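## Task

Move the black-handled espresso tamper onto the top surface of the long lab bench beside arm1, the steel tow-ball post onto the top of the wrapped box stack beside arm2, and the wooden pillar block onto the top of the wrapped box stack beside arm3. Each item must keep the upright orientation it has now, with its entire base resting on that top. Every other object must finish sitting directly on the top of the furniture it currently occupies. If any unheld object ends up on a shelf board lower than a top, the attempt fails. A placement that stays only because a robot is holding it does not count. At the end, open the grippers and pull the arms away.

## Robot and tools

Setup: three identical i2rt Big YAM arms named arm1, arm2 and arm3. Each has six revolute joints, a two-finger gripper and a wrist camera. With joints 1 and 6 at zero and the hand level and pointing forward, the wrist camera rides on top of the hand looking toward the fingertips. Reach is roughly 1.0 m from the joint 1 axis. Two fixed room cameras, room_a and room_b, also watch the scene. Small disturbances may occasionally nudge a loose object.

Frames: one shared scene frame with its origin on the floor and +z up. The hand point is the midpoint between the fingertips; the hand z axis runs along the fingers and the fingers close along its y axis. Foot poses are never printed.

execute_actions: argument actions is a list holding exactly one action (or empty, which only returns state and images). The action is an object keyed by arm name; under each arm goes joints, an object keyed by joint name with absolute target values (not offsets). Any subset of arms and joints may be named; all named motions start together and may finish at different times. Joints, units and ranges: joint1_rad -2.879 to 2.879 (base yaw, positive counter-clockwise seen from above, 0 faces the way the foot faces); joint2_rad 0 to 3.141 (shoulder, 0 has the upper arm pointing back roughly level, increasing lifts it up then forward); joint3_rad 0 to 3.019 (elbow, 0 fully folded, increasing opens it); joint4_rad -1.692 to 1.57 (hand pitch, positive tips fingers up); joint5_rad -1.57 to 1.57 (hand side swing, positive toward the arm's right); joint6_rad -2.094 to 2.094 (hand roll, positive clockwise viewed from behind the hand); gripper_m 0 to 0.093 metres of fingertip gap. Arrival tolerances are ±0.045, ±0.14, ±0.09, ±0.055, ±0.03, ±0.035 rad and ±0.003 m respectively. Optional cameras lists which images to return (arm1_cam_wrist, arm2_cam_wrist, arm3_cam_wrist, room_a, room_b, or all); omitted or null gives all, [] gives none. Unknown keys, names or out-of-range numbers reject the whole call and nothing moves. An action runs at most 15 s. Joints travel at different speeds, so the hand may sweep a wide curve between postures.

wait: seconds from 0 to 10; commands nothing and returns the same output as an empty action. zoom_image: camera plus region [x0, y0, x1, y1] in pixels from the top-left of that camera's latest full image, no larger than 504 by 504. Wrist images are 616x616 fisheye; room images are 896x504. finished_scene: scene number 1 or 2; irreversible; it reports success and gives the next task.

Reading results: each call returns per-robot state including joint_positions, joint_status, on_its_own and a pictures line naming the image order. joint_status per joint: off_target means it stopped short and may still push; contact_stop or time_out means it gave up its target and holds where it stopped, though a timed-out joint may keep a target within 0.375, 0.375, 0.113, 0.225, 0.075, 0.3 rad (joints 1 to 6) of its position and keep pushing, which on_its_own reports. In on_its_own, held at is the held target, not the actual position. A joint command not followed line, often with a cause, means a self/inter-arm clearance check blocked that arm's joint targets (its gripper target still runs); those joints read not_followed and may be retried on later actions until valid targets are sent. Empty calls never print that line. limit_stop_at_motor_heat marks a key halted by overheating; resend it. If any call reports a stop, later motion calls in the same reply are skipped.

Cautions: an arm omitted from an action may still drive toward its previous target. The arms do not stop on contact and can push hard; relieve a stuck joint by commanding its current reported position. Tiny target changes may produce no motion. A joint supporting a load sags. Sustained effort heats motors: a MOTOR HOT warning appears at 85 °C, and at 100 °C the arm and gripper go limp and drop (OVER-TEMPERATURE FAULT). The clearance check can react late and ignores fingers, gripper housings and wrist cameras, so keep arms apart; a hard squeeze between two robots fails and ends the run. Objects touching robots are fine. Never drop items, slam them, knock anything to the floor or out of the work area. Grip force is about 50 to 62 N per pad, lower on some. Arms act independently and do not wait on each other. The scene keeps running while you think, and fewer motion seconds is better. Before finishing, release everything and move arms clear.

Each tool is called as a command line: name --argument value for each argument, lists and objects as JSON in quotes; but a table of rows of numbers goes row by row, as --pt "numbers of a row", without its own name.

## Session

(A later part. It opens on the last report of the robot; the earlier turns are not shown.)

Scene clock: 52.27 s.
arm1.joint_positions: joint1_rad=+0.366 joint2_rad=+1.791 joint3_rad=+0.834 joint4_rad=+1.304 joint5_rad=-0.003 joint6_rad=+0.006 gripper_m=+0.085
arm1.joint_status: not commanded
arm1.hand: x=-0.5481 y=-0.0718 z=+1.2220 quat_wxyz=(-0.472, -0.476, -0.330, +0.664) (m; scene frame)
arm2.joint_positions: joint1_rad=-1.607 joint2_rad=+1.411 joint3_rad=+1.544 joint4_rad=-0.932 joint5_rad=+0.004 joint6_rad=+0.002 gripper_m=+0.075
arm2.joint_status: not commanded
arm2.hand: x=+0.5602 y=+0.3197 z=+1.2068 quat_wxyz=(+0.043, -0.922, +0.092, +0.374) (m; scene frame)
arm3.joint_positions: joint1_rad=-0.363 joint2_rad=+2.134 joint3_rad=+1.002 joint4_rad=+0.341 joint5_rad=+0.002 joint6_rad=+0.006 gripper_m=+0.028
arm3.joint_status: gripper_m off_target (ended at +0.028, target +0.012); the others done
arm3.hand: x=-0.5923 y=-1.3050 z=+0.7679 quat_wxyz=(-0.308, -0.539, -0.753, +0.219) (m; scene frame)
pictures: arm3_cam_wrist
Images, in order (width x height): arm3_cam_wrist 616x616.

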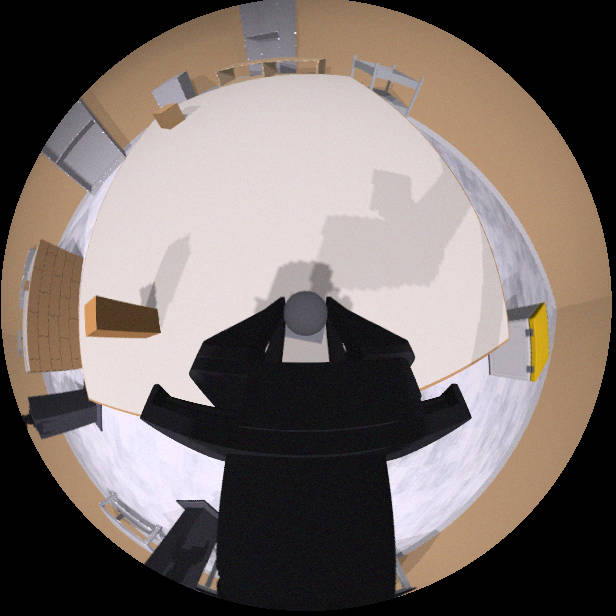

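execute_actions --actions '[{"arm1":{"joints":{"joint2_rad":2.27,"joint3_rad":1.045,"joint4_rad":1.375}},"arm3":{"joints":{"joint2_rad":1.78,"joint4_rad":-0.02}}}]' --cameras '[]'

execute_actions --actions '[{"arm3":{"joints":{"joint1_rad":2.115,"joint2_rad":1.39,"joint4_rad":-0.40}}}]' --cameras '["arm1_cam_wrist","arm3_cam_wrist"]'

Scene clock: 54.47 s.
arm1.joint_positions: joint1_rad=+0.366 joint2_rad=+2.279 joint3_rad=+1.035 joint4_rad=+1.357 joint5_rad=-0.003 joint6_rad=+0.006 gripper_m=+0.085
arm1.joint_status: all done
arm1.hand: x=-0.5677 y=-0.1304 z=+1.0043 quat_wxyz=(-0.430, -0.551, -0.383, +0.604) (m; scene frame)
arm2.joint_positions: joint1_rad=-1.607 joint2_rad=+1.411 joint3_rad=+1.544 joint4_rad=-0.932 joint5_rad=+0.004 joint6_rad=+0.002 gripper_m=+0.075
arm2.joint_status: not commanded
arm2.hand: x=+0.5602 y=+0.3197 z=+1.2068 quat_wxyz=(+0.043, -0.922, +0.092, +0.374) (m; scene frame)
arm3.joint_positions: joint1_rad=-0.363 joint2_rad=+1.805 joint3_rad=+0.990 joint4_rad=-0.025 joint5_rad=+0.002 joint6_rad=+0.006 gripper_m=+0.028
arm3.joint_status: all done
arm3.hand: x=-0.5968 y=-1.2917 z=+0.8964 quat_wxyz=(-0.289, -0.544, -0.760, +0.206) (m; scene frame)
pictures: none
No camera images: the call's "cameras" was empty. Leave "cameras" out to get every camera's image.

Scene clock: 56.83 s.
arm1.joint_positions: joint1_rad=+0.366 joint2_rad=+2.279 joint3_rad=+1.035 joint4_rad=+1.357 joint5_rad=-0.003 joint6_rad=+0.006 gripper_m=+0.085
arm1.joint_status: not commanded
arm1.hand: x=-0.5677 y=-0.1304 z=+1.0043 quat_wxyz=(-0.430, -0.551, -0.383, +0.604) (m; scene frame)
arm2.joint_positions: joint1_rad=-1.607 joint2_rad=+1.411 joint3_rad=+1.544 joint4_rad=-0.932 joint5_rad=+0.004 joint6_rad=+0.002 gripper_m=+0.075
arm2.joint_status: not commanded
arm2.hand: x=+0.5602 y=+0.3197 z=+1.2068 quat_wxyz=(+0.043, -0.922, +0.092, +0.374) (m; scene frame)
arm3.joint_positions: joint1_rad=+2.121 joint2_rad=+1.421 joint3_rad=+0.990 joint4_rad=-0.402 joint5_rad=-0.003 joint6_rad=+0.006 gripper_m=+0.028
arm3.joint_status: all done
arm3.hand: x=-0.6209 y=-0.2067 z=+1.0515 quat_wxyz=(-0.291, +0.543, -0.758, -0.214) (m; scene frame)
pictures: arm1_cam_wrist, arm3_cam_wrist
Images, in order (width x height): arm1_cam_wrist 616x616, arm3_cam_wrist 616x616.

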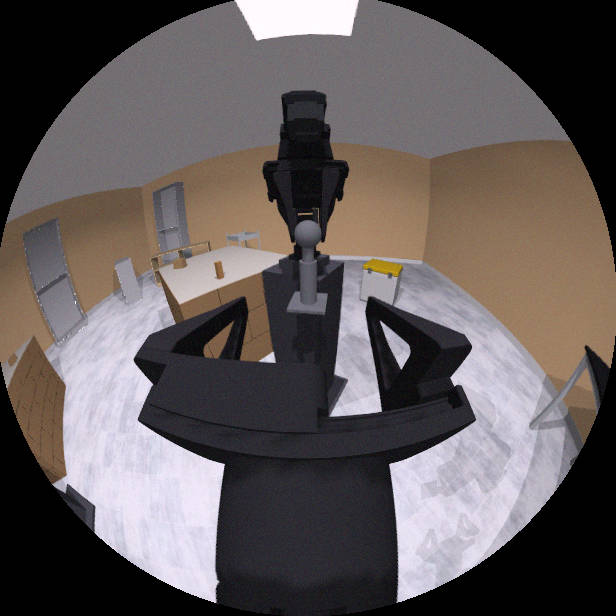

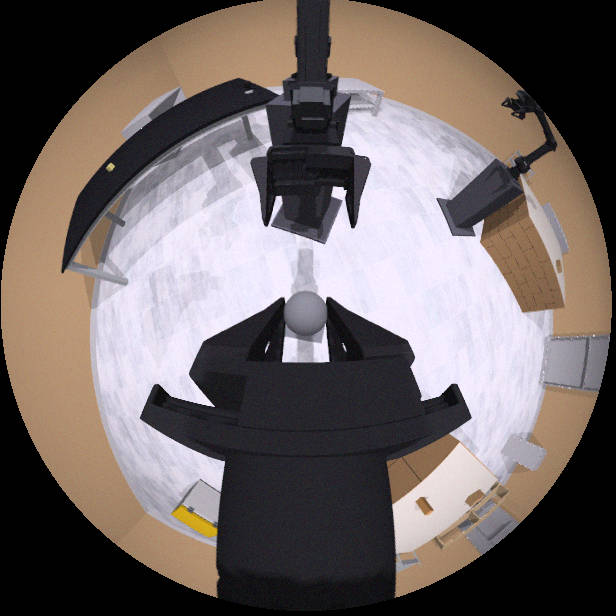

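zoom_image --camera "arm1_cam_wrist" --region '[235, 200, 385, 330]'

Region (235, 200, 385, 330) of arm1_cam_wrist's 616x616 image, scaled by 3.360, with more detail than that image has; it fills the top 437 rows of this view, and the rest is white.

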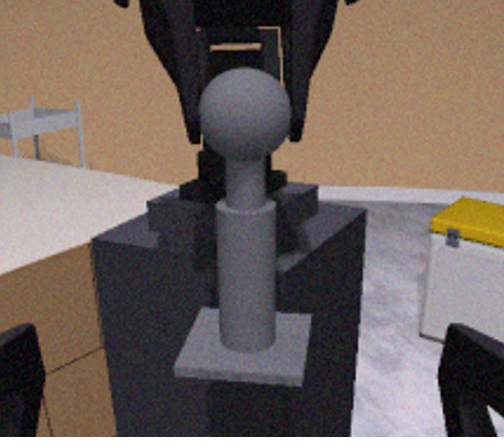

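execute_actions --actions '[{"arm1":{"joints":{"joint2_rad":2.405,"joint3_rad":1.335,"joint4_rad":1.17}}}]' --cameras '["arm1_cam_wrist","arm3_cam_wrist"]'

Scene clock: 58.50 s.
arm1.joint_positions: joint1_rad=+0.366 joint2_rad=+2.392 joint3_rad=+1.312 joint4_rad=+1.187 joint5_rad=-0.003 joint6_rad=+0.006 gripper_m=+0.085
arm1.joint_status: all done
arm1.hand: x=-0.5957 y=-0.2083 z=+0.9915 quat_wxyz=(-0.429, -0.553, -0.384, +0.602) (m; scene frame)
arm2.joint_positions: joint1_rad=-1.607 joint2_rad=+1.411 joint3_rad=+1.544 joint4_rad=-0.932 joint5_rad=+0.004 joint6_rad=+0.002 gripper_m=+0.075
arm2.joint_status: not commanded
arm2.hand: x=+0.5602 y=+0.3197 z=+1.2068 quat_wxyz=(+0.043, -0.922, +0.092, +0.374) (m; scene frame)
arm3.joint_positions: joint1_rad=+2.121 joint2_rad=+1.421 joint3_rad=+0.990 joint4_rad=-0.402 joint5_rad=-0.003 joint6_rad=+0.006 gripper_m=+0.028
arm3.joint_status: not commanded
arm3.hand: x=-0.6209 y=-0.2067 z=+1.0515 quat_wxyz=(-0.291, +0.543, -0.758, -0.214) (m; scene frame)
pictures: arm1_cam_wrist, arm3_cam_wrist
Images, in order (width x height): arm1_cam_wrist 616x616, arm3_cam_wrist 616x616.

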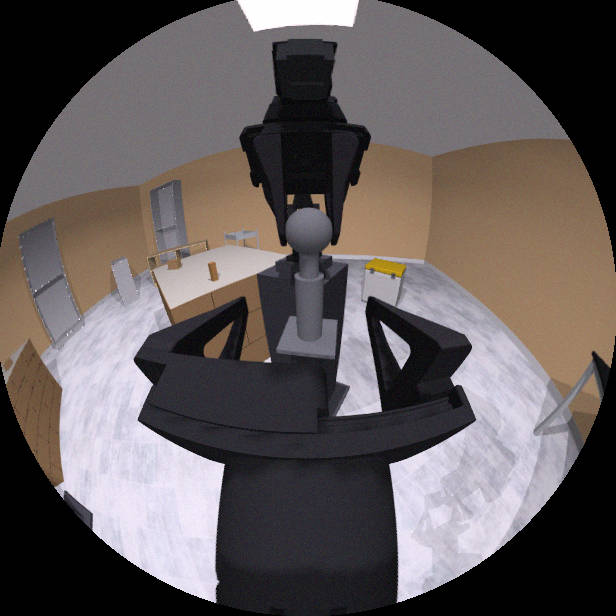

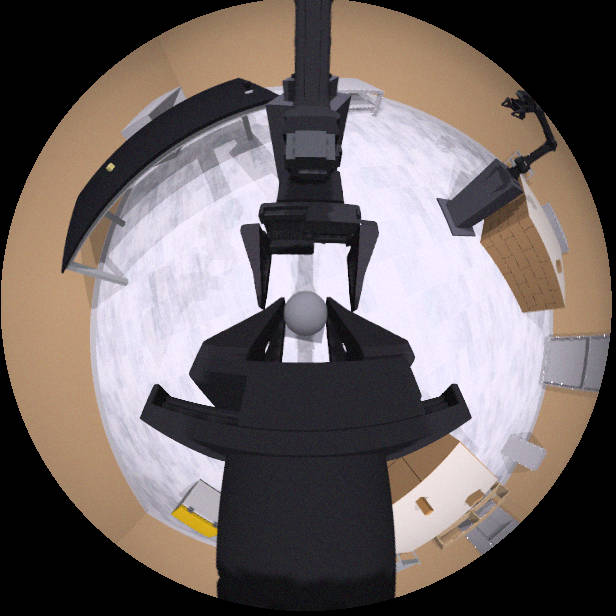

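execute_actions --actions '[{"arm1":{"joints":{"joint3_rad":1.395,"joint4_rad":1.078,"gripper_m":0.07}}}]' --cameras '["arm1_cam_wrist","arm3_cam_wrist"]'

Scene clock: 59.67 s.
arm1.joint_positions: joint1_rad=+0.366 joint2_rad=+2.392 joint3_rad=+1.370 joint4_rad=+1.096 joint5_rad=-0.003 joint6_rad=+0.006 gripper_m=+0.070
arm1.joint_status: all done
arm1.hand: x=-0.6025 y=-0.2271 z=+0.9941 quat_wxyz=(-0.423, -0.563, -0.391, +0.593) (m; scene frame)
arm2.joint_positions: joint1_rad=-1.607 joint2_rad=+1.411 joint3_rad=+1.544 joint4_rad=-0.932 joint5_rad=+0.004 joint6_rad=+0.002 gripper_m=+0.075
arm2.joint_status: not commanded
arm2.hand: x=+0.5602 y=+0.3197 z=+1.2068 quat_wxyz=(+0.043, -0.922, +0.092, +0.374) (m; scene frame)
arm3.joint_positions: joint1_rad=+2.121 joint2_rad=+1.421 joint3_rad=+0.990 joint4_rad=-0.402 joint5_rad=-0.003 joint6_rad=+0.006 gripper_m=+0.028
arm3.joint_status: not commanded
arm3.hand: x=-0.6209 y=-0.2067 z=+1.0515 quat_wxyz=(-0.291, +0.543, -0.758, -0.214) (m; scene frame)
pictures: arm1_cam_wrist, arm3_cam_wrist
Images, in order (width x height): arm1_cam_wrist 616x616, arm3_cam_wrist 616x616.

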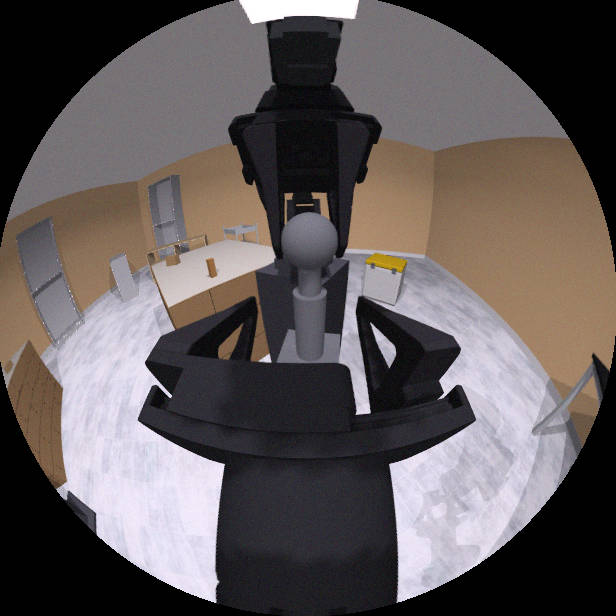

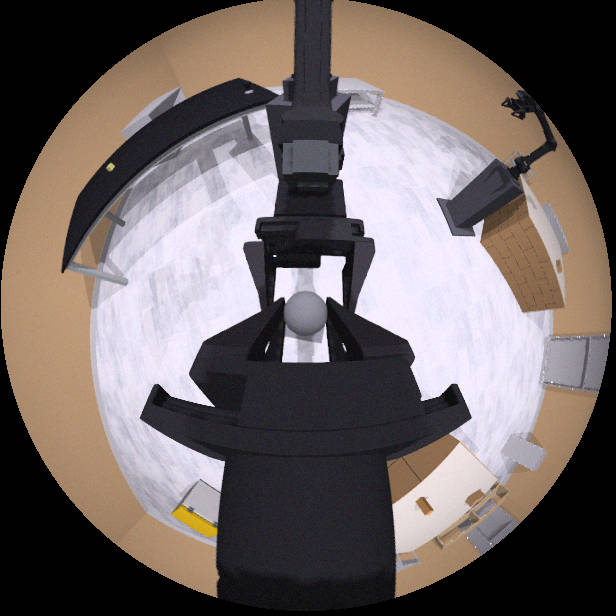

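execute_actions --actions '[{"arm1":{"joints":{"gripper_m":0.005}}}]' --cameras '["arm1_cam_wrist"]'

Scene clock: 60.40 s.
arm1.joint_positions: joint1_rad=+0.366 joint2_rad=+2.392 joint3_rad=+1.370 joint4_rad=+1.096 joint5_rad=+0.000 joint6_rad=+0.003 gripper_m=+0.019
arm1.joint_status: gripper_m off_target (ended at +0.019, target +0.005)
arm1.hand: x=-0.6030 y=-0.2270 z=+0.9940 quat_wxyz=(-0.421, -0.563, -0.391, +0.594) (m; scene frame)
arm2.joint_positions: joint1_rad=-1.607 joint2_rad=+1.411 joint3_rad=+1.544 joint4_rad=-0.932 joint5_rad=+0.004 joint6_rad=+0.002 gripper_m=+0.075
arm2.joint_status: not commanded
arm2.hand: x=+0.5602 y=+0.3197 z=+1.2068 quat_wxyz=(+0.043, -0.922, +0.092, +0.374) (m; scene frame)
arm3.joint_positions: joint1_rad=+2.120 joint2_rad=+1.421 joint3_rad=+0.990 joint4_rad=-0.402 joint5_rad=+0.001 joint6_rad=+0.003 gripper_m=+0.028
arm3.joint_status: not commanded
arm3.hand: x=-0.6199 y=-0.2070 z=+1.0515 quat_wxyz=(-0.292, +0.543, -0.758, -0.213) (m; scene frame)
pictures: arm1_cam_wrist
Images, in order (width x height): arm1_cam_wrist 616x616.

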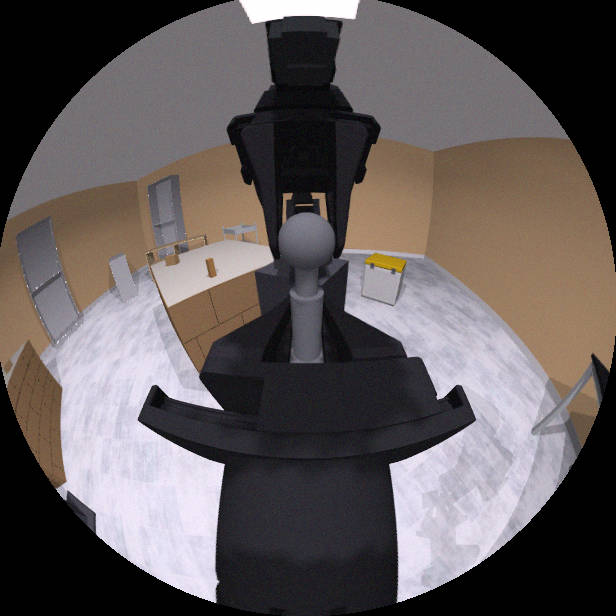

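execute_actions --actions '[]'

Scene clock: 61.13 s.
arm1.joint_positions: joint1_rad=+0.366 joint2_rad=+2.392 joint3_rad=+1.370 joint4_rad=+1.096 joint5_rad=+0.000 joint6_rad=+0.003 gripper_m=+0.019
arm1.joint_status: gripper_m off_target (ended at +0.019, target +0.005)
arm1.hand: x=-0.6030 y=-0.2270 z=+0.9940 quat_wxyz=(-0.421, -0.563, -0.391, +0.594) (m; scene frame)
arm2.joint_positions: joint1_rad=-1.607 joint2_rad=+1.411 joint3_rad=+1.544 joint4_rad=-0.932 joint5_rad=+0.004 joint6_rad=+0.002 gripper_m=+0.075
arm2.joint_status: not commanded
arm2.hand: x=+0.5602 y=+0.3197 z=+1.2068 quat_wxyz=(+0.043, -0.922, +0.092, +0.374) (m; scene frame)
arm3.joint_positions: joint1_rad=+2.120 joint2_rad=+1.421 joint3_rad=+0.990 joint4_rad=-0.402 joint5_rad=+0.001 joint6_rad=+0.003 gripper_m=+0.028
arm3.joint_status: not commanded
arm3.hand: x=-0.6199 y=-0.2070 z=+1.0515 quat_wxyz=(-0.292, +0.543, -0.758, -0.213) (m; scene frame)
pictures: arm1_cam_wrist, arm2_cam_wrist, arm3_cam_wrist, room_a, room_b
Images, in order (width x height): arm1_cam_wrist 616x616, arm2_cam_wrist 616x616, arm3_cam_wrist 616x616, room_a 896x504, room_b 896x504.

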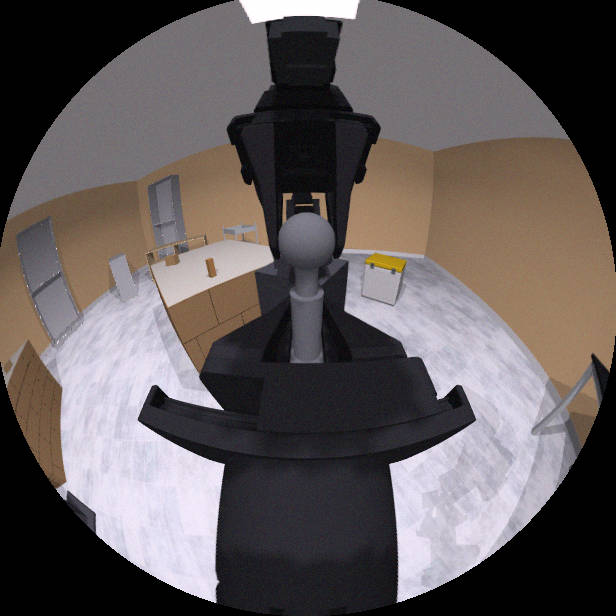

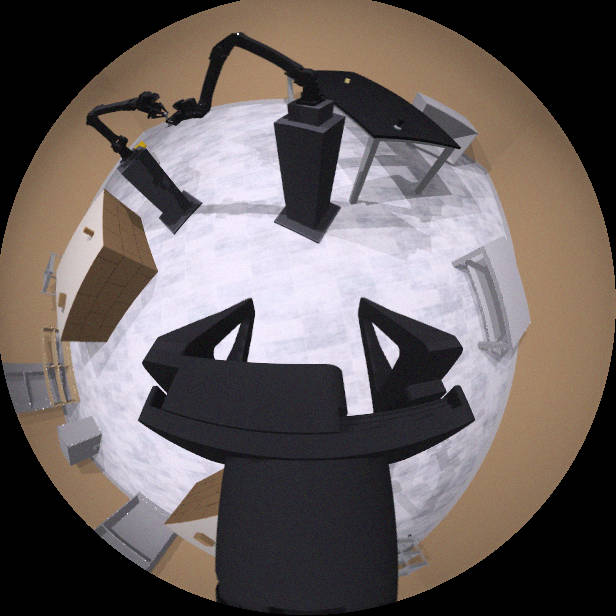

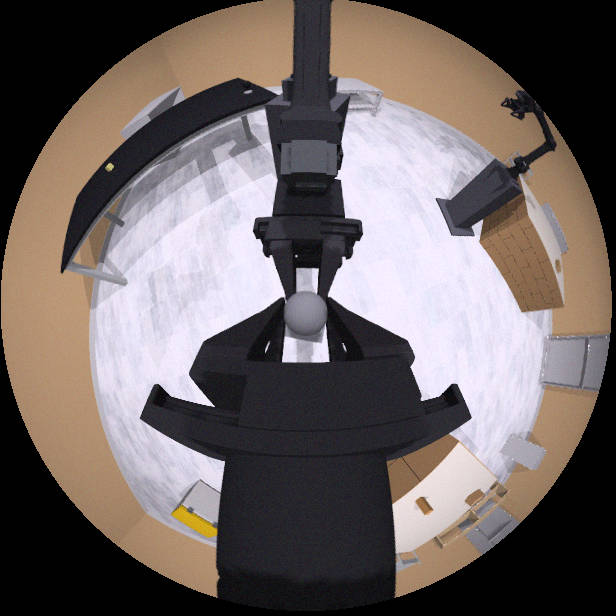

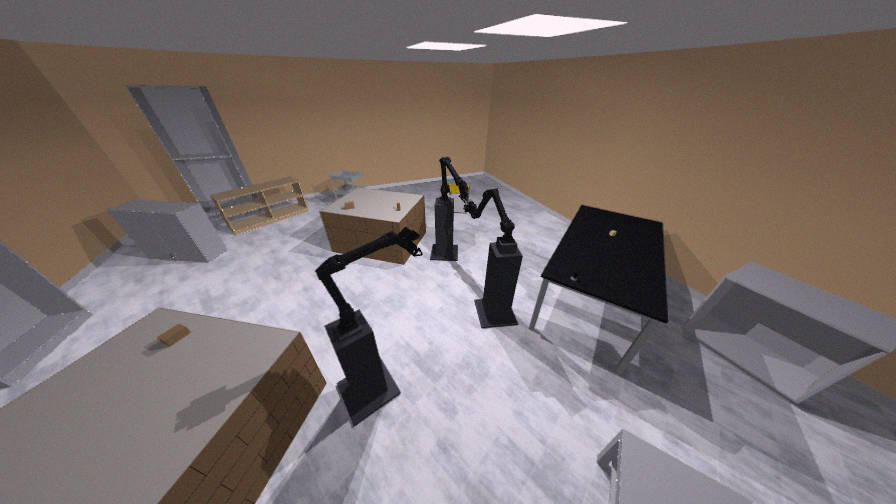

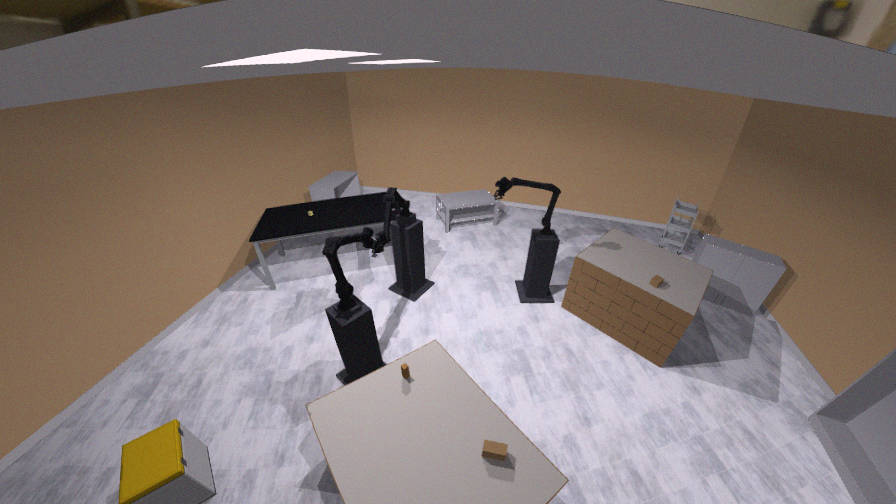

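execute_actions --actions '[{"arm3":{"joints":{"gripper_m":0.07}}}]' --cameras '["arm1_cam_wrist"]'

execute_actions --actions '[{"arm3":{"joints":{"joint2_rad":1.15}}}]' --cameras '["arm1_cam_wrist","room_b"]'

Scene clock: 62.03 s.
arm1.joint_positions: joint1_rad=+0.366 joint2_rad=+2.400 joint3_rad=+1.370 joint4_rad=+1.081 joint5_rad=+0.000 joint6_rad=+0.003 gripper_m=+0.019
arm1.joint_status: not commanded
arm1.hand: x=-0.6027 y=-0.2263 z=+0.9842 quat_wxyz=(-0.417, -0.570, -0.396, +0.588) (m; scene frame)
arm2.joint_positions: joint1_rad=-1.607 joint2_rad=+1.411 joint3_rad=+1.544 joint4_rad=-0.932 joint5_rad=+0.004 joint6_rad=+0.002 gripper_m=+0.075
arm2.joint_status: not commanded
arm2.hand: x=+0.5602 y=+0.3197 z=+1.2068 quat_wxyz=(+0.043, -0.922, +0.092, +0.374) (m; scene frame)
arm3.joint_positions: joint1_rad=+2.120 joint2_rad=+1.402 joint3_rad=+0.990 joint4_rad=-0.402 joint5_rad=+0.001 joint6_rad=+0.003 gripper_m=+0.070
arm3.joint_status: all done
arm3.hand: x=-0.6202 y=-0.2080 z=+1.0619 quat_wxyz=(-0.300, +0.541, -0.755, -0.218) (m; scene frame)
pictures: arm1_cam_wrist
Images, in order (width x height): arm1_cam_wrist 616x616.

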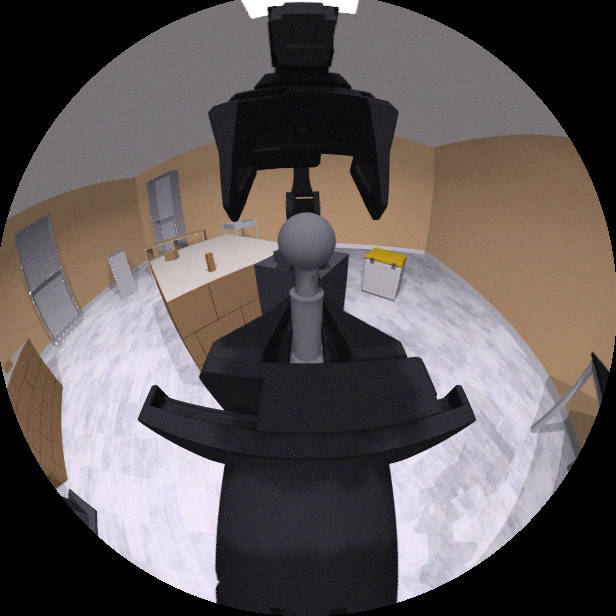

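Scene clock: 63.27 s.
arm1.joint_positions: joint1_rad=+0.366 joint2_rad=+2.400 joint3_rad=+1.370 joint4_rad=+1.081 joint5_rad=+0.000 joint6_rad=+0.003 gripper_m=+0.019
arm1.joint_status: not commanded
arm1.hand: x=-0.6027 y=-0.2263 z=+0.9842 quat_wxyz=(-0.417, -0.570, -0.396, +0.588) (m; scene frame)
arm2.joint_positions: joint1_rad=-1.607 joint2_rad=+1.411 joint3_rad=+1.544 joint4_rad=-0.932 joint5_rad=+0.004 joint6_rad=+0.002 gripper_m=+0.075
arm2.joint_status: not commanded
arm2.hand: x=+0.5602 y=+0.3197 z=+1.2068 quat_wxyz=(+0.043, -0.922, +0.092, +0.374) (m; scene frame)
arm3.joint_positions: joint1_rad=+2.120 joint2_rad=+1.152 joint3_rad=+0.990 joint4_rad=-0.402 joint5_rad=+0.001 joint6_rad=+0.003 gripper_m=+0.070
arm3.joint_status: all done
arm3.hand: x=-0.6292 y=-0.2361 z=+1.1890 quat_wxyz=(-0.391, +0.509, -0.712, -0.284) (m; scene frame)
pictures: arm1_cam_wrist, room_b
Images, in order (width x height): arm1_cam_wrist 616x616, room_b 896x504.

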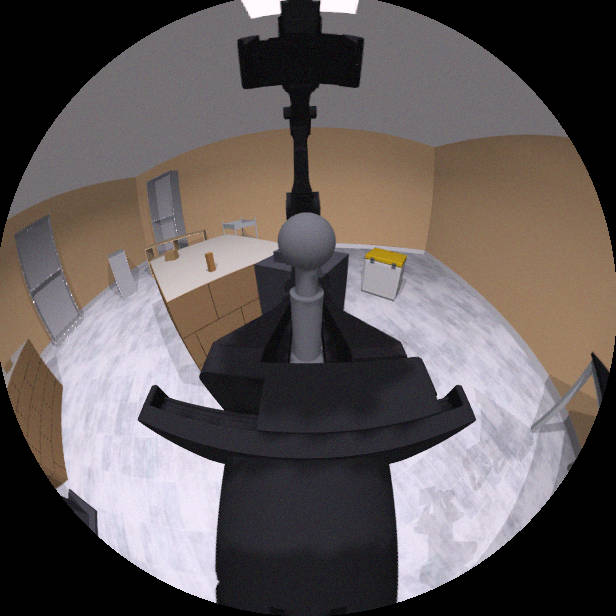

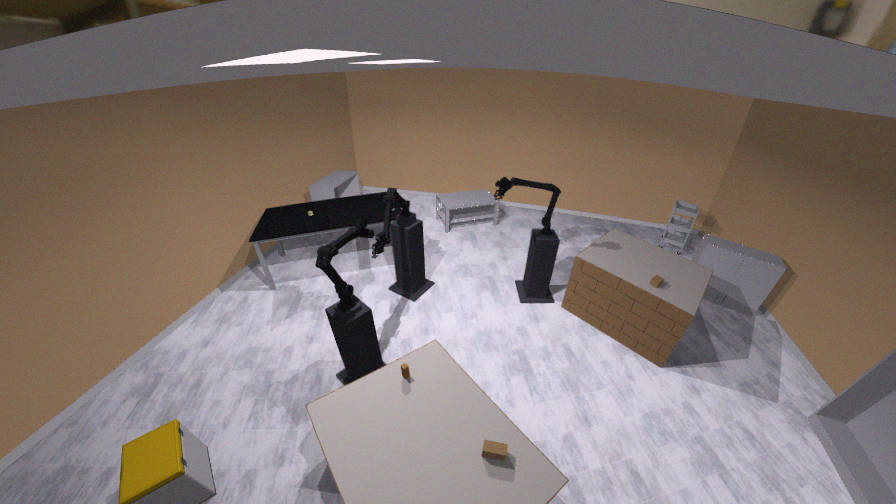

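execute_actions --actions '[{"arm1":{"joints":{"joint1_rad":2.085,"joint4_rad":1.05}},"arm2":{"joints":{"joint2_rad":1.64,"joint3_rad":1.67,"joint4_rad":-0.79}},"arm3":{"joints":{"joint2_rad":0.8,"joint3_rad":0.7}}}]' --cameras '["arm1_cam_wrist","arm2_cam_wrist"]'

Scene clock: 65.80 s.
arm1.joint_positions: joint1_rad=+2.091 joint2_rad=+2.400 joint3_rad=+1.383 joint4_rad=+1.051 joint5_rad=-0.002 joint6_rad=+0.003 gripper_m=+0.019
arm1.joint_status: all done
arm1.hand: x=+0.4449 y=+0.3643 z=+0.9995 quat_wxyz=(-0.719, -0.071, -0.688, +0.063) (m; scene frame)
arm2.joint_positions: joint1_rad=-1.607 joint2_rad=+1.661 joint3_rad=+1.614 joint4_rad=-0.807 joint5_rad=+0.004 joint6_rad=+0.002 gripper_m=+0.075
arm2.joint_status: all done
arm2.hand: x=+0.4742 y=+0.3379 z=+1.1157 quat_wxyz=(+0.041, -0.932, +0.094, +0.349) (m; scene frame)
arm3.joint_positions: joint1_rad=+2.120 joint2_rad=+0.795 joint3_rad=+0.702 joint4_rad=-0.402 joint5_rad=+0.001 joint6_rad=+0.003 gripper_m=+0.070
arm3.joint_status: all done
arm3.hand: x=-0.6651 y=-0.3431 z=+1.1741 quat_wxyz=(-0.416, +0.499, -0.698, -0.301) (m; scene frame)
pictures: arm1_cam_wrist, arm2_cam_wrist
Images, in order (width x height): arm1_cam_wrist 616x616, arm2_cam_wrist 616x616.

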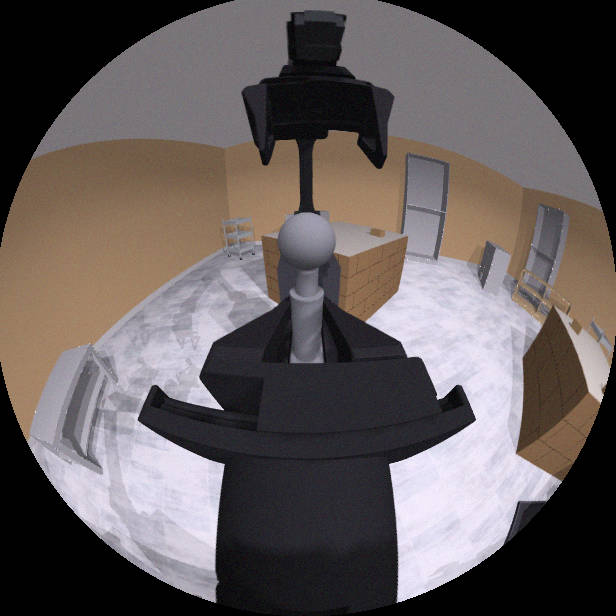

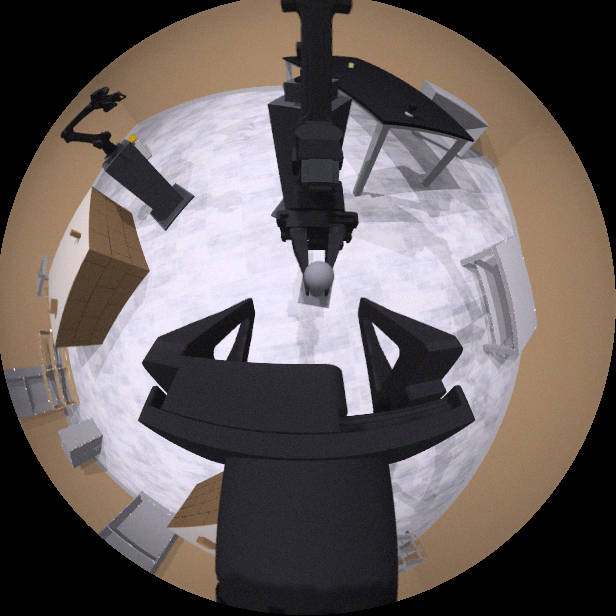

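execute_actions --actions '[{"arm2":{"joints":{"joint1_rad":-1.628,"joint2_rad":1.745,"joint3_rad":1.595,"joint4_rad":-0.64}}}]' --cameras '["arm1_cam_wrist","arm2_cam_wrist"]'

Scene clock: 67.50 s.
arm1.joint_positions: joint1_rad=+2.091 joint2_rad=+2.400 joint3_rad=+1.383 joint4_rad=+1.051 joint5_rad=-0.002 joint6_rad=+0.003 gripper_m=+0.019
arm1.joint_status: not commanded
arm1.hand: x=+0.4449 y=+0.3643 z=+0.9995 quat_wxyz=(-0.719, -0.071, -0.688, +0.063) (m; scene frame)
arm2.joint_positions: joint1_rad=-1.617 joint2_rad=+1.751 joint3_rad=+1.593 joint4_rad=-0.661 joint5_rad=+0.003 joint6_rad=+0.002 gripper_m=+0.075
arm2.joint_status: all done
arm2.hand: x=+0.4415 y=+0.3518 z=+1.0685 quat_wxyz=(+0.044, -0.925, +0.097, +0.365) (m; scene frame)
arm3.joint_positions: joint1_rad=+2.120 joint2_rad=+0.795 joint3_rad=+0.702 joint4_rad=-0.402 joint5_rad=+0.001 joint6_rad=+0.003 gripper_m=+0.070
arm3.joint_status: not commanded
arm3.hand: x=-0.6651 y=-0.3431 z=+1.1741 quat_wxyz=(-0.416, +0.499, -0.698, -0.301) (m; scene frame)
pictures: arm1_cam_wrist, arm2_cam_wrist
Images, in order (width x height): arm1_cam_wrist 616x616, arm2_cam_wrist 616x616.

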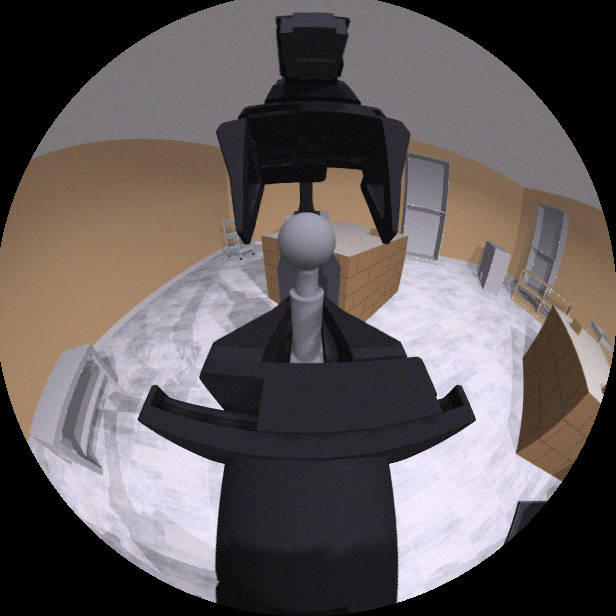

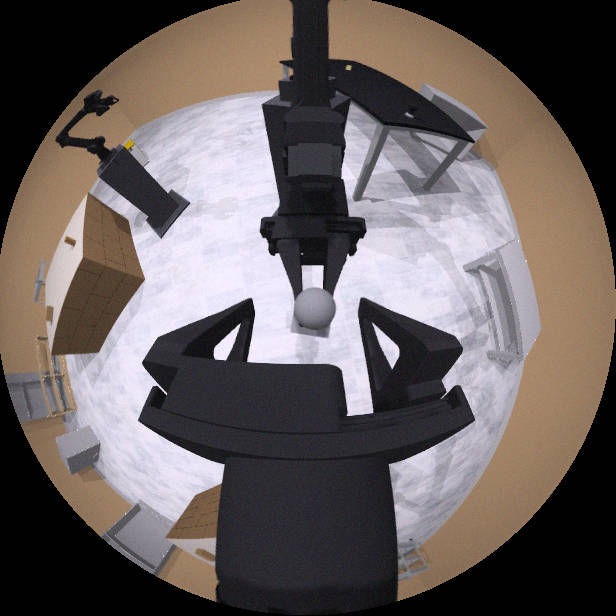

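execute_actions --actions '[{"arm2":{"joints":{"joint1_rad":-1.638,"joint2_rad":1.775,"gripper_m":0.05}}}]' --cameras '["arm1_cam_wrist","arm2_cam_wrist"]'

Scene clock: 68.37 s.
arm1.joint_positions: joint1_rad=+2.091 joint2_rad=+2.400 joint3_rad=+1.383 joint4_rad=+1.051 joint5_rad=-0.002 joint6_rad=+0.003 gripper_m=+0.019
arm1.joint_status: not commanded
arm1.hand: x=+0.4449 y=+0.3643 z=+0.9995 quat_wxyz=(-0.719, -0.071, -0.688, +0.063) (m; scene frame)
arm2.joint_positions: joint1_rad=-1.627 joint2_rad=+1.762 joint3_rad=+1.593 joint4_rad=-0.661 joint5_rad=+0.003 joint6_rad=+0.002 gripper_m=+0.050
arm2.joint_status: all done
arm2.hand: x=+0.4417 y=+0.3589 z=+1.0610 quat_wxyz=(+0.045, -0.926, +0.102, +0.359) (m; scene frame)
arm3.joint_positions: joint1_rad=+2.120 joint2_rad=+0.795 joint3_rad=+0.702 joint4_rad=-0.402 joint5_rad=+0.001 joint6_rad=+0.003 gripper_m=+0.070
arm3.joint_status: not commanded
arm3.hand: x=-0.6651 y=-0.3431 z=+1.1741 quat_wxyz=(-0.416, +0.499, -0.698, -0.301) (m; scene frame)
pictures: arm1_cam_wrist, arm2_cam_wrist
Images, in order (width x height): arm1_cam_wrist 616x616, arm2_cam_wrist 616x616.

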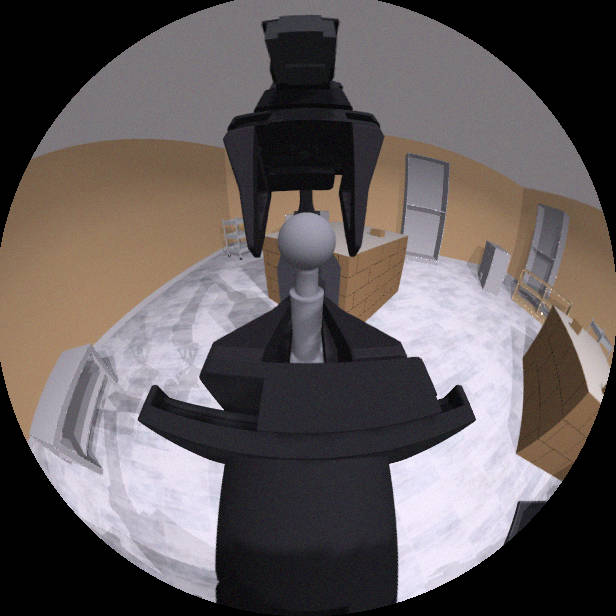

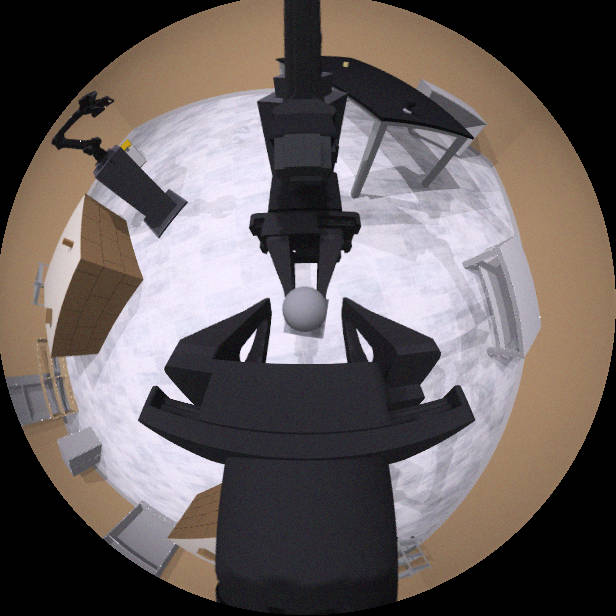

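Matches the earlier grasp geometry. Close.

execute_actions --actions '[{"arm2":{"joints":{"gripper_m":0.012}}}]' --cameras '["arm1_cam_wrist","arm2_cam_wrist"]'

Scene clock: 69.07 s.
arm1.joint_positions: joint1_rad=+2.091 joint2_rad=+2.400 joint3_rad=+1.383 joint4_rad=+1.050 joint5_rad=-0.002 joint6_rad=+0.001 gripper_m=+0.019
arm1.joint_status: not commanded
arm1.hand: x=+0.4449 y=+0.3643 z=+0.9994 quat_wxyz=(-0.719, -0.070, -0.689, +0.064) (m; scene frame)
arm2.joint_positions: joint1_rad=-1.627 joint2_rad=+1.762 joint3_rad=+1.593 joint4_rad=-0.660 joint5_rad=+0.000 joint6_rad=+0.001 gripper_m=+0.028
arm2.joint_status: gripper_m off_target (ended at +0.028, target +0.012)
arm2.hand: x=+0.4415 y=+0.3584 z=+1.0611 quat_wxyz=(+0.044, -0.927, +0.101, +0.360) (m; scene frame)
arm3.joint_positions: joint1_rad=+2.120 joint2_rad=+0.795 joint3_rad=+0.702 joint4_rad=-0.402 joint5_rad=+0.001 joint6_rad=+0.003 gripper_m=+0.070
arm3.joint_status: not commanded
arm3.hand: x=-0.6651 y=-0.3431 z=+1.1741 quat_wxyz=(-0.416, +0.499, -0.698, -0.301) (m; scene frame)
pictures: arm1_cam_wrist, arm2_cam_wrist
Images, in order (width x height): arm1_cam_wrist 616x616, arm2_cam_wrist 616x616.

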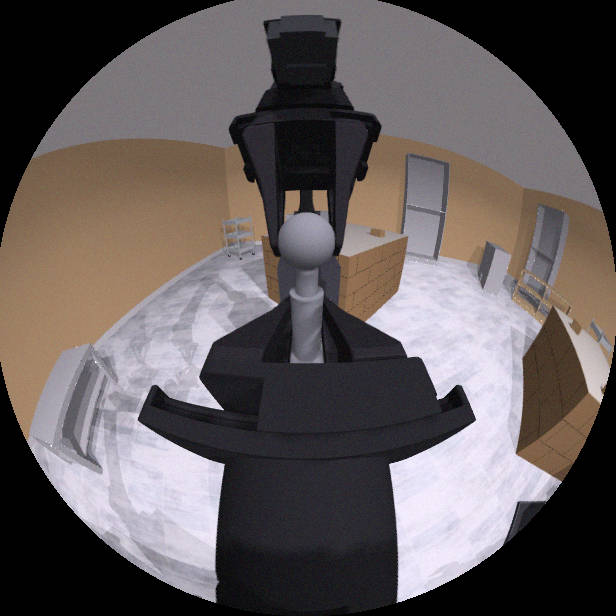

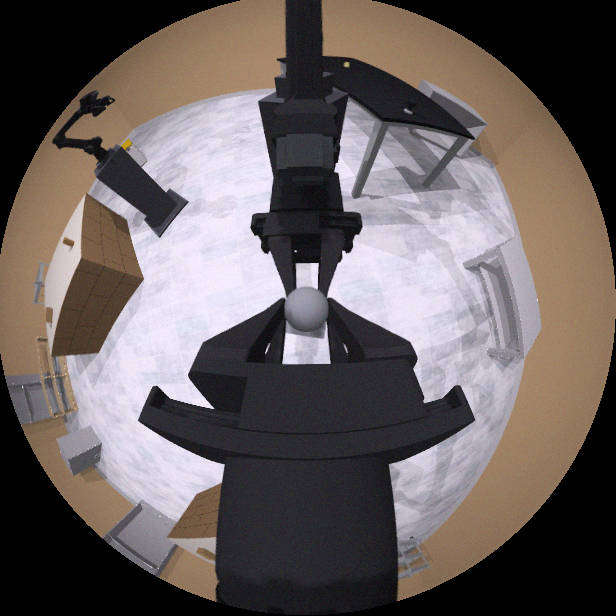

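execute_actions --actions '[{"arm1":{"joints":{"gripper_m":0.085}},"arm2":{"joints":{"joint2_rad":1.755}}}]' --cameras '["arm1_cam_wrist"]'

execute_actions --actions '[{"arm1":{"joints":{"joint3_rad":1.1}}}]' --cameras '["arm1_cam_wrist","arm2_cam_wrist"]'

Scene clock: 70.17 s.
arm1.joint_positions: joint1_rad=+2.091 joint2_rad=+2.400 joint3_rad=+1.383 joint4_rad=+1.050 joint5_rad=-0.002 joint6_rad=+0.001 gripper_m=+0.085
arm1.joint_status: all done
arm1.hand: x=+0.4449 y=+0.3643 z=+0.9994 quat_wxyz=(-0.719, -0.070, -0.689, +0.064) (m; scene frame)
arm2.joint_positions: joint1_rad=-1.627 joint2_rad=+1.765 joint3_rad=+1.585 joint4_rad=-0.660 joint5_rad=+0.000 joint6_rad=+0.001 gripper_m=+0.028
arm2.joint_status: all done
arm2.hand: x=+0.4433 y=+0.3583 z=+1.0549 quat_wxyz=(+0.043, -0.928, +0.101, +0.355) (m; scene frame)
arm3.joint_positions: joint1_rad=+2.120 joint2_rad=+0.795 joint3_rad=+0.702 joint4_rad=-0.402 joint5_rad=+0.001 joint6_rad=+0.003 gripper_m=+0.070
arm3.joint_status: not commanded
arm3.hand: x=-0.6651 y=-0.3431 z=+1.1741 quat_wxyz=(-0.416, +0.499, -0.698, -0.301) (m; scene frame)
pictures: arm1_cam_wrist
Images, in order (width x height): arm1_cam_wrist 616x616.

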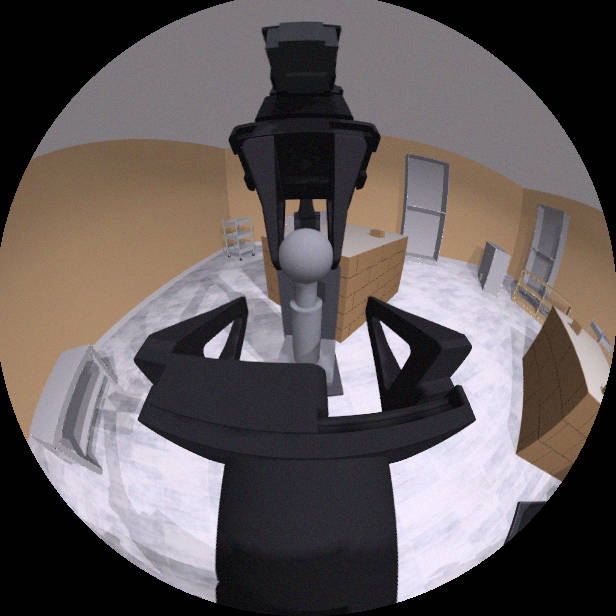

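Scene clock: 71.17 s.
arm1.joint_positions: joint1_rad=+2.091 joint2_rad=+2.400 joint3_rad=+1.094 joint4_rad=+1.050 joint5_rad=-0.002 joint6_rad=+0.001 gripper_m=+0.085
arm1.joint_status: all done
arm1.hand: x=+0.3394 y=+0.3862 z=+0.8847 quat_wxyz=(-0.612, -0.079, -0.785, +0.053) (m; scene frame)
arm2.joint_positions: joint1_rad=-1.627 joint2_rad=+1.765 joint3_rad=+1.585 joint4_rad=-0.660 joint5_rad=+0.000 joint6_rad=+0.001 gripper_m=+0.028
arm2.joint_status: not commanded
arm2.hand: x=+0.4433 y=+0.3583 z=+1.0549 quat_wxyz=(+0.043, -0.928, +0.101, +0.355) (m; scene frame)
arm3.joint_positions: joint1_rad=+2.120 joint2_rad=+0.795 joint3_rad=+0.702 joint4_rad=-0.402 joint5_rad=+0.001 joint6_rad=+0.003 gripper_m=+0.070
arm3.joint_status: not commanded
arm3.hand: x=-0.6651 y=-0.3431 z=+1.1741 quat_wxyz=(-0.416, +0.499, -0.698, -0.301) (m; scene frame)
pictures: arm1_cam_wrist, arm2_cam_wrist
Images, in order (width x height): arm1_cam_wrist 616x616, arm2_cam_wrist 616x616.

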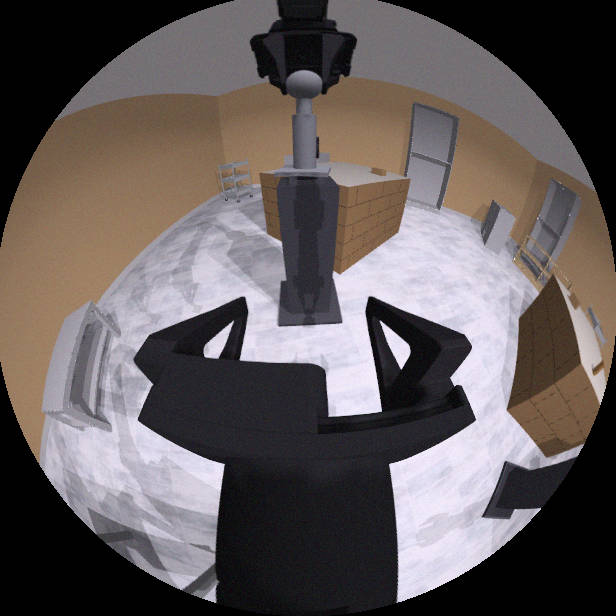

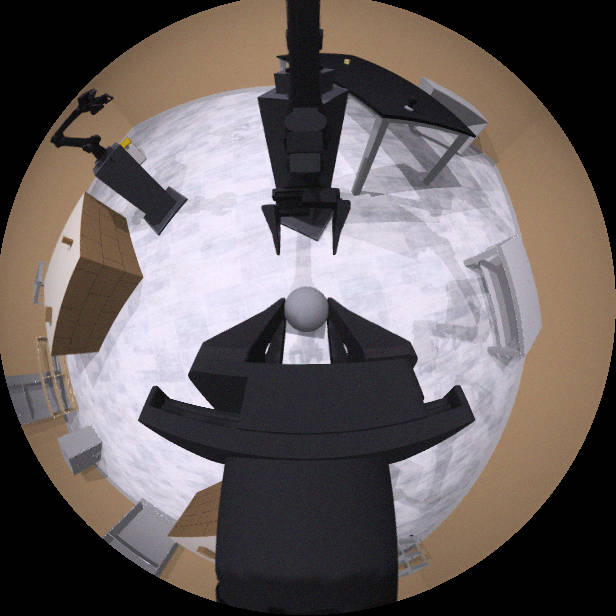

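execute_actions --actions '[{"arm2":{"joints":{"joint1_rad":1.15,"joint2_rad":1.96,"joint3_rad":1.39,"joint4_rad":-0.19}},"arm1":{"joints":{"joint2_rad":1.6,"joint3_rad":0.9,"joint4_rad":0.3}}}]' --cameras '["arm2_cam_wrist","room_a","room_b"]'

Scene clock: 74.07 s.
arm1.joint_positions: joint1_rad=+2.091 joint2_rad=+1.586 joint3_rad=+0.889 joint4_rad=+0.318 joint5_rad=-0.002 joint6_rad=+0.001 gripper_m=+0.085
arm1.joint_status: all done
arm1.hand: x=+0.2697 y=+0.3966 z=+1.1505 quat_wxyz=(-0.563, -0.082, -0.821, +0.048) (m; scene frame)
arm2.joint_positions: joint1_rad=+1.159 joint2_rad=+2.002 joint3_rad=+1.361 joint4_rad=-0.203 joint5_rad=-0.003 joint6_rad=+0.001 gripper_m=+0.028
arm2.joint_status: all done
arm2.hand: x=+1.7250 y=-0.1799 z=+0.8489 quat_wxyz=(-0.341, -0.266, -0.897, +0.095) (m; scene frame)
arm3.joint_positions: joint1_rad=+2.120 joint2_rad=+0.795 joint3_rad=+0.702 joint4_rad=-0.402 joint5_rad=+0.001 joint6_rad=+0.003 gripper_m=+0.070
arm3.joint_status: not commanded
arm3.hand: x=-0.6651 y=-0.3431 z=+1.1741 quat_wxyz=(-0.416, +0.499, -0.698, -0.301) (m; scene frame)
pictures: arm2_cam_wrist, room_a, room_b
Images, in order (width x height): arm2_cam_wrist 616x616, room_a 896x504, room_b 896x504.

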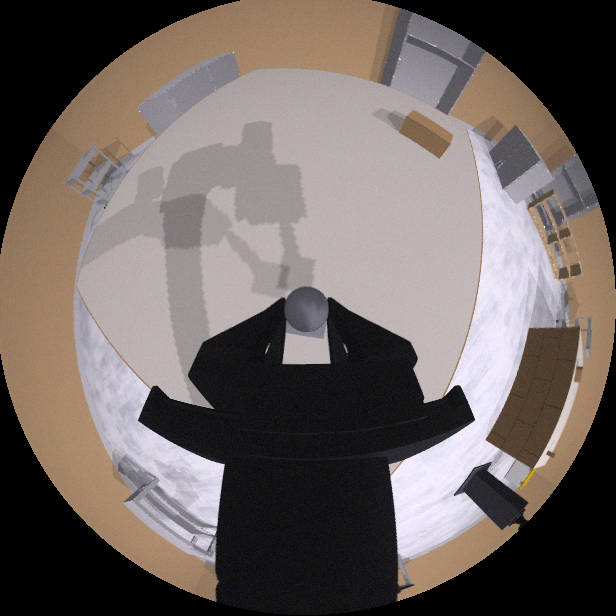

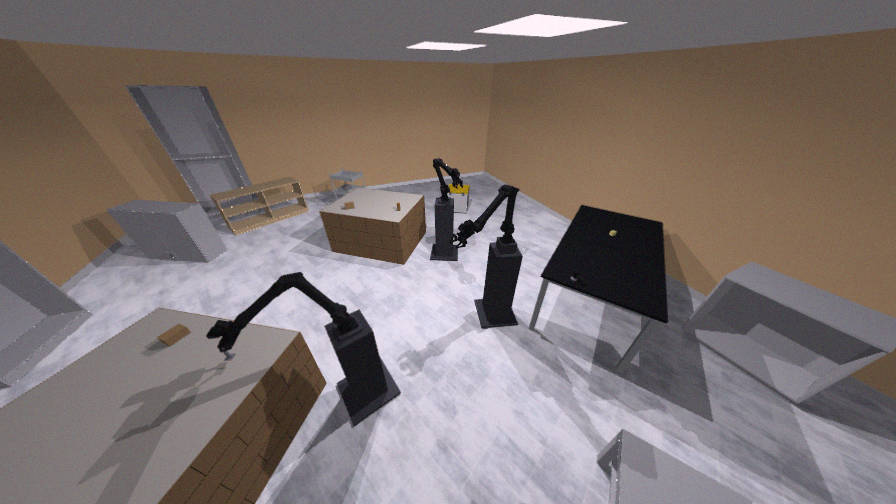

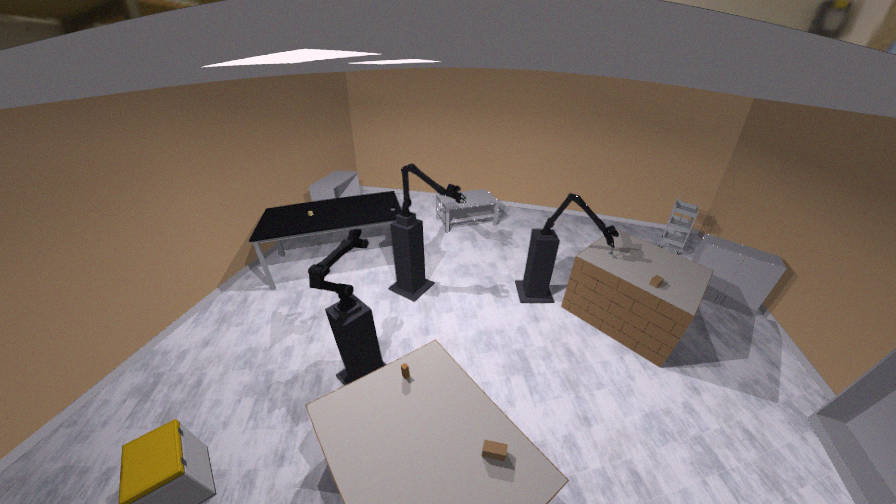

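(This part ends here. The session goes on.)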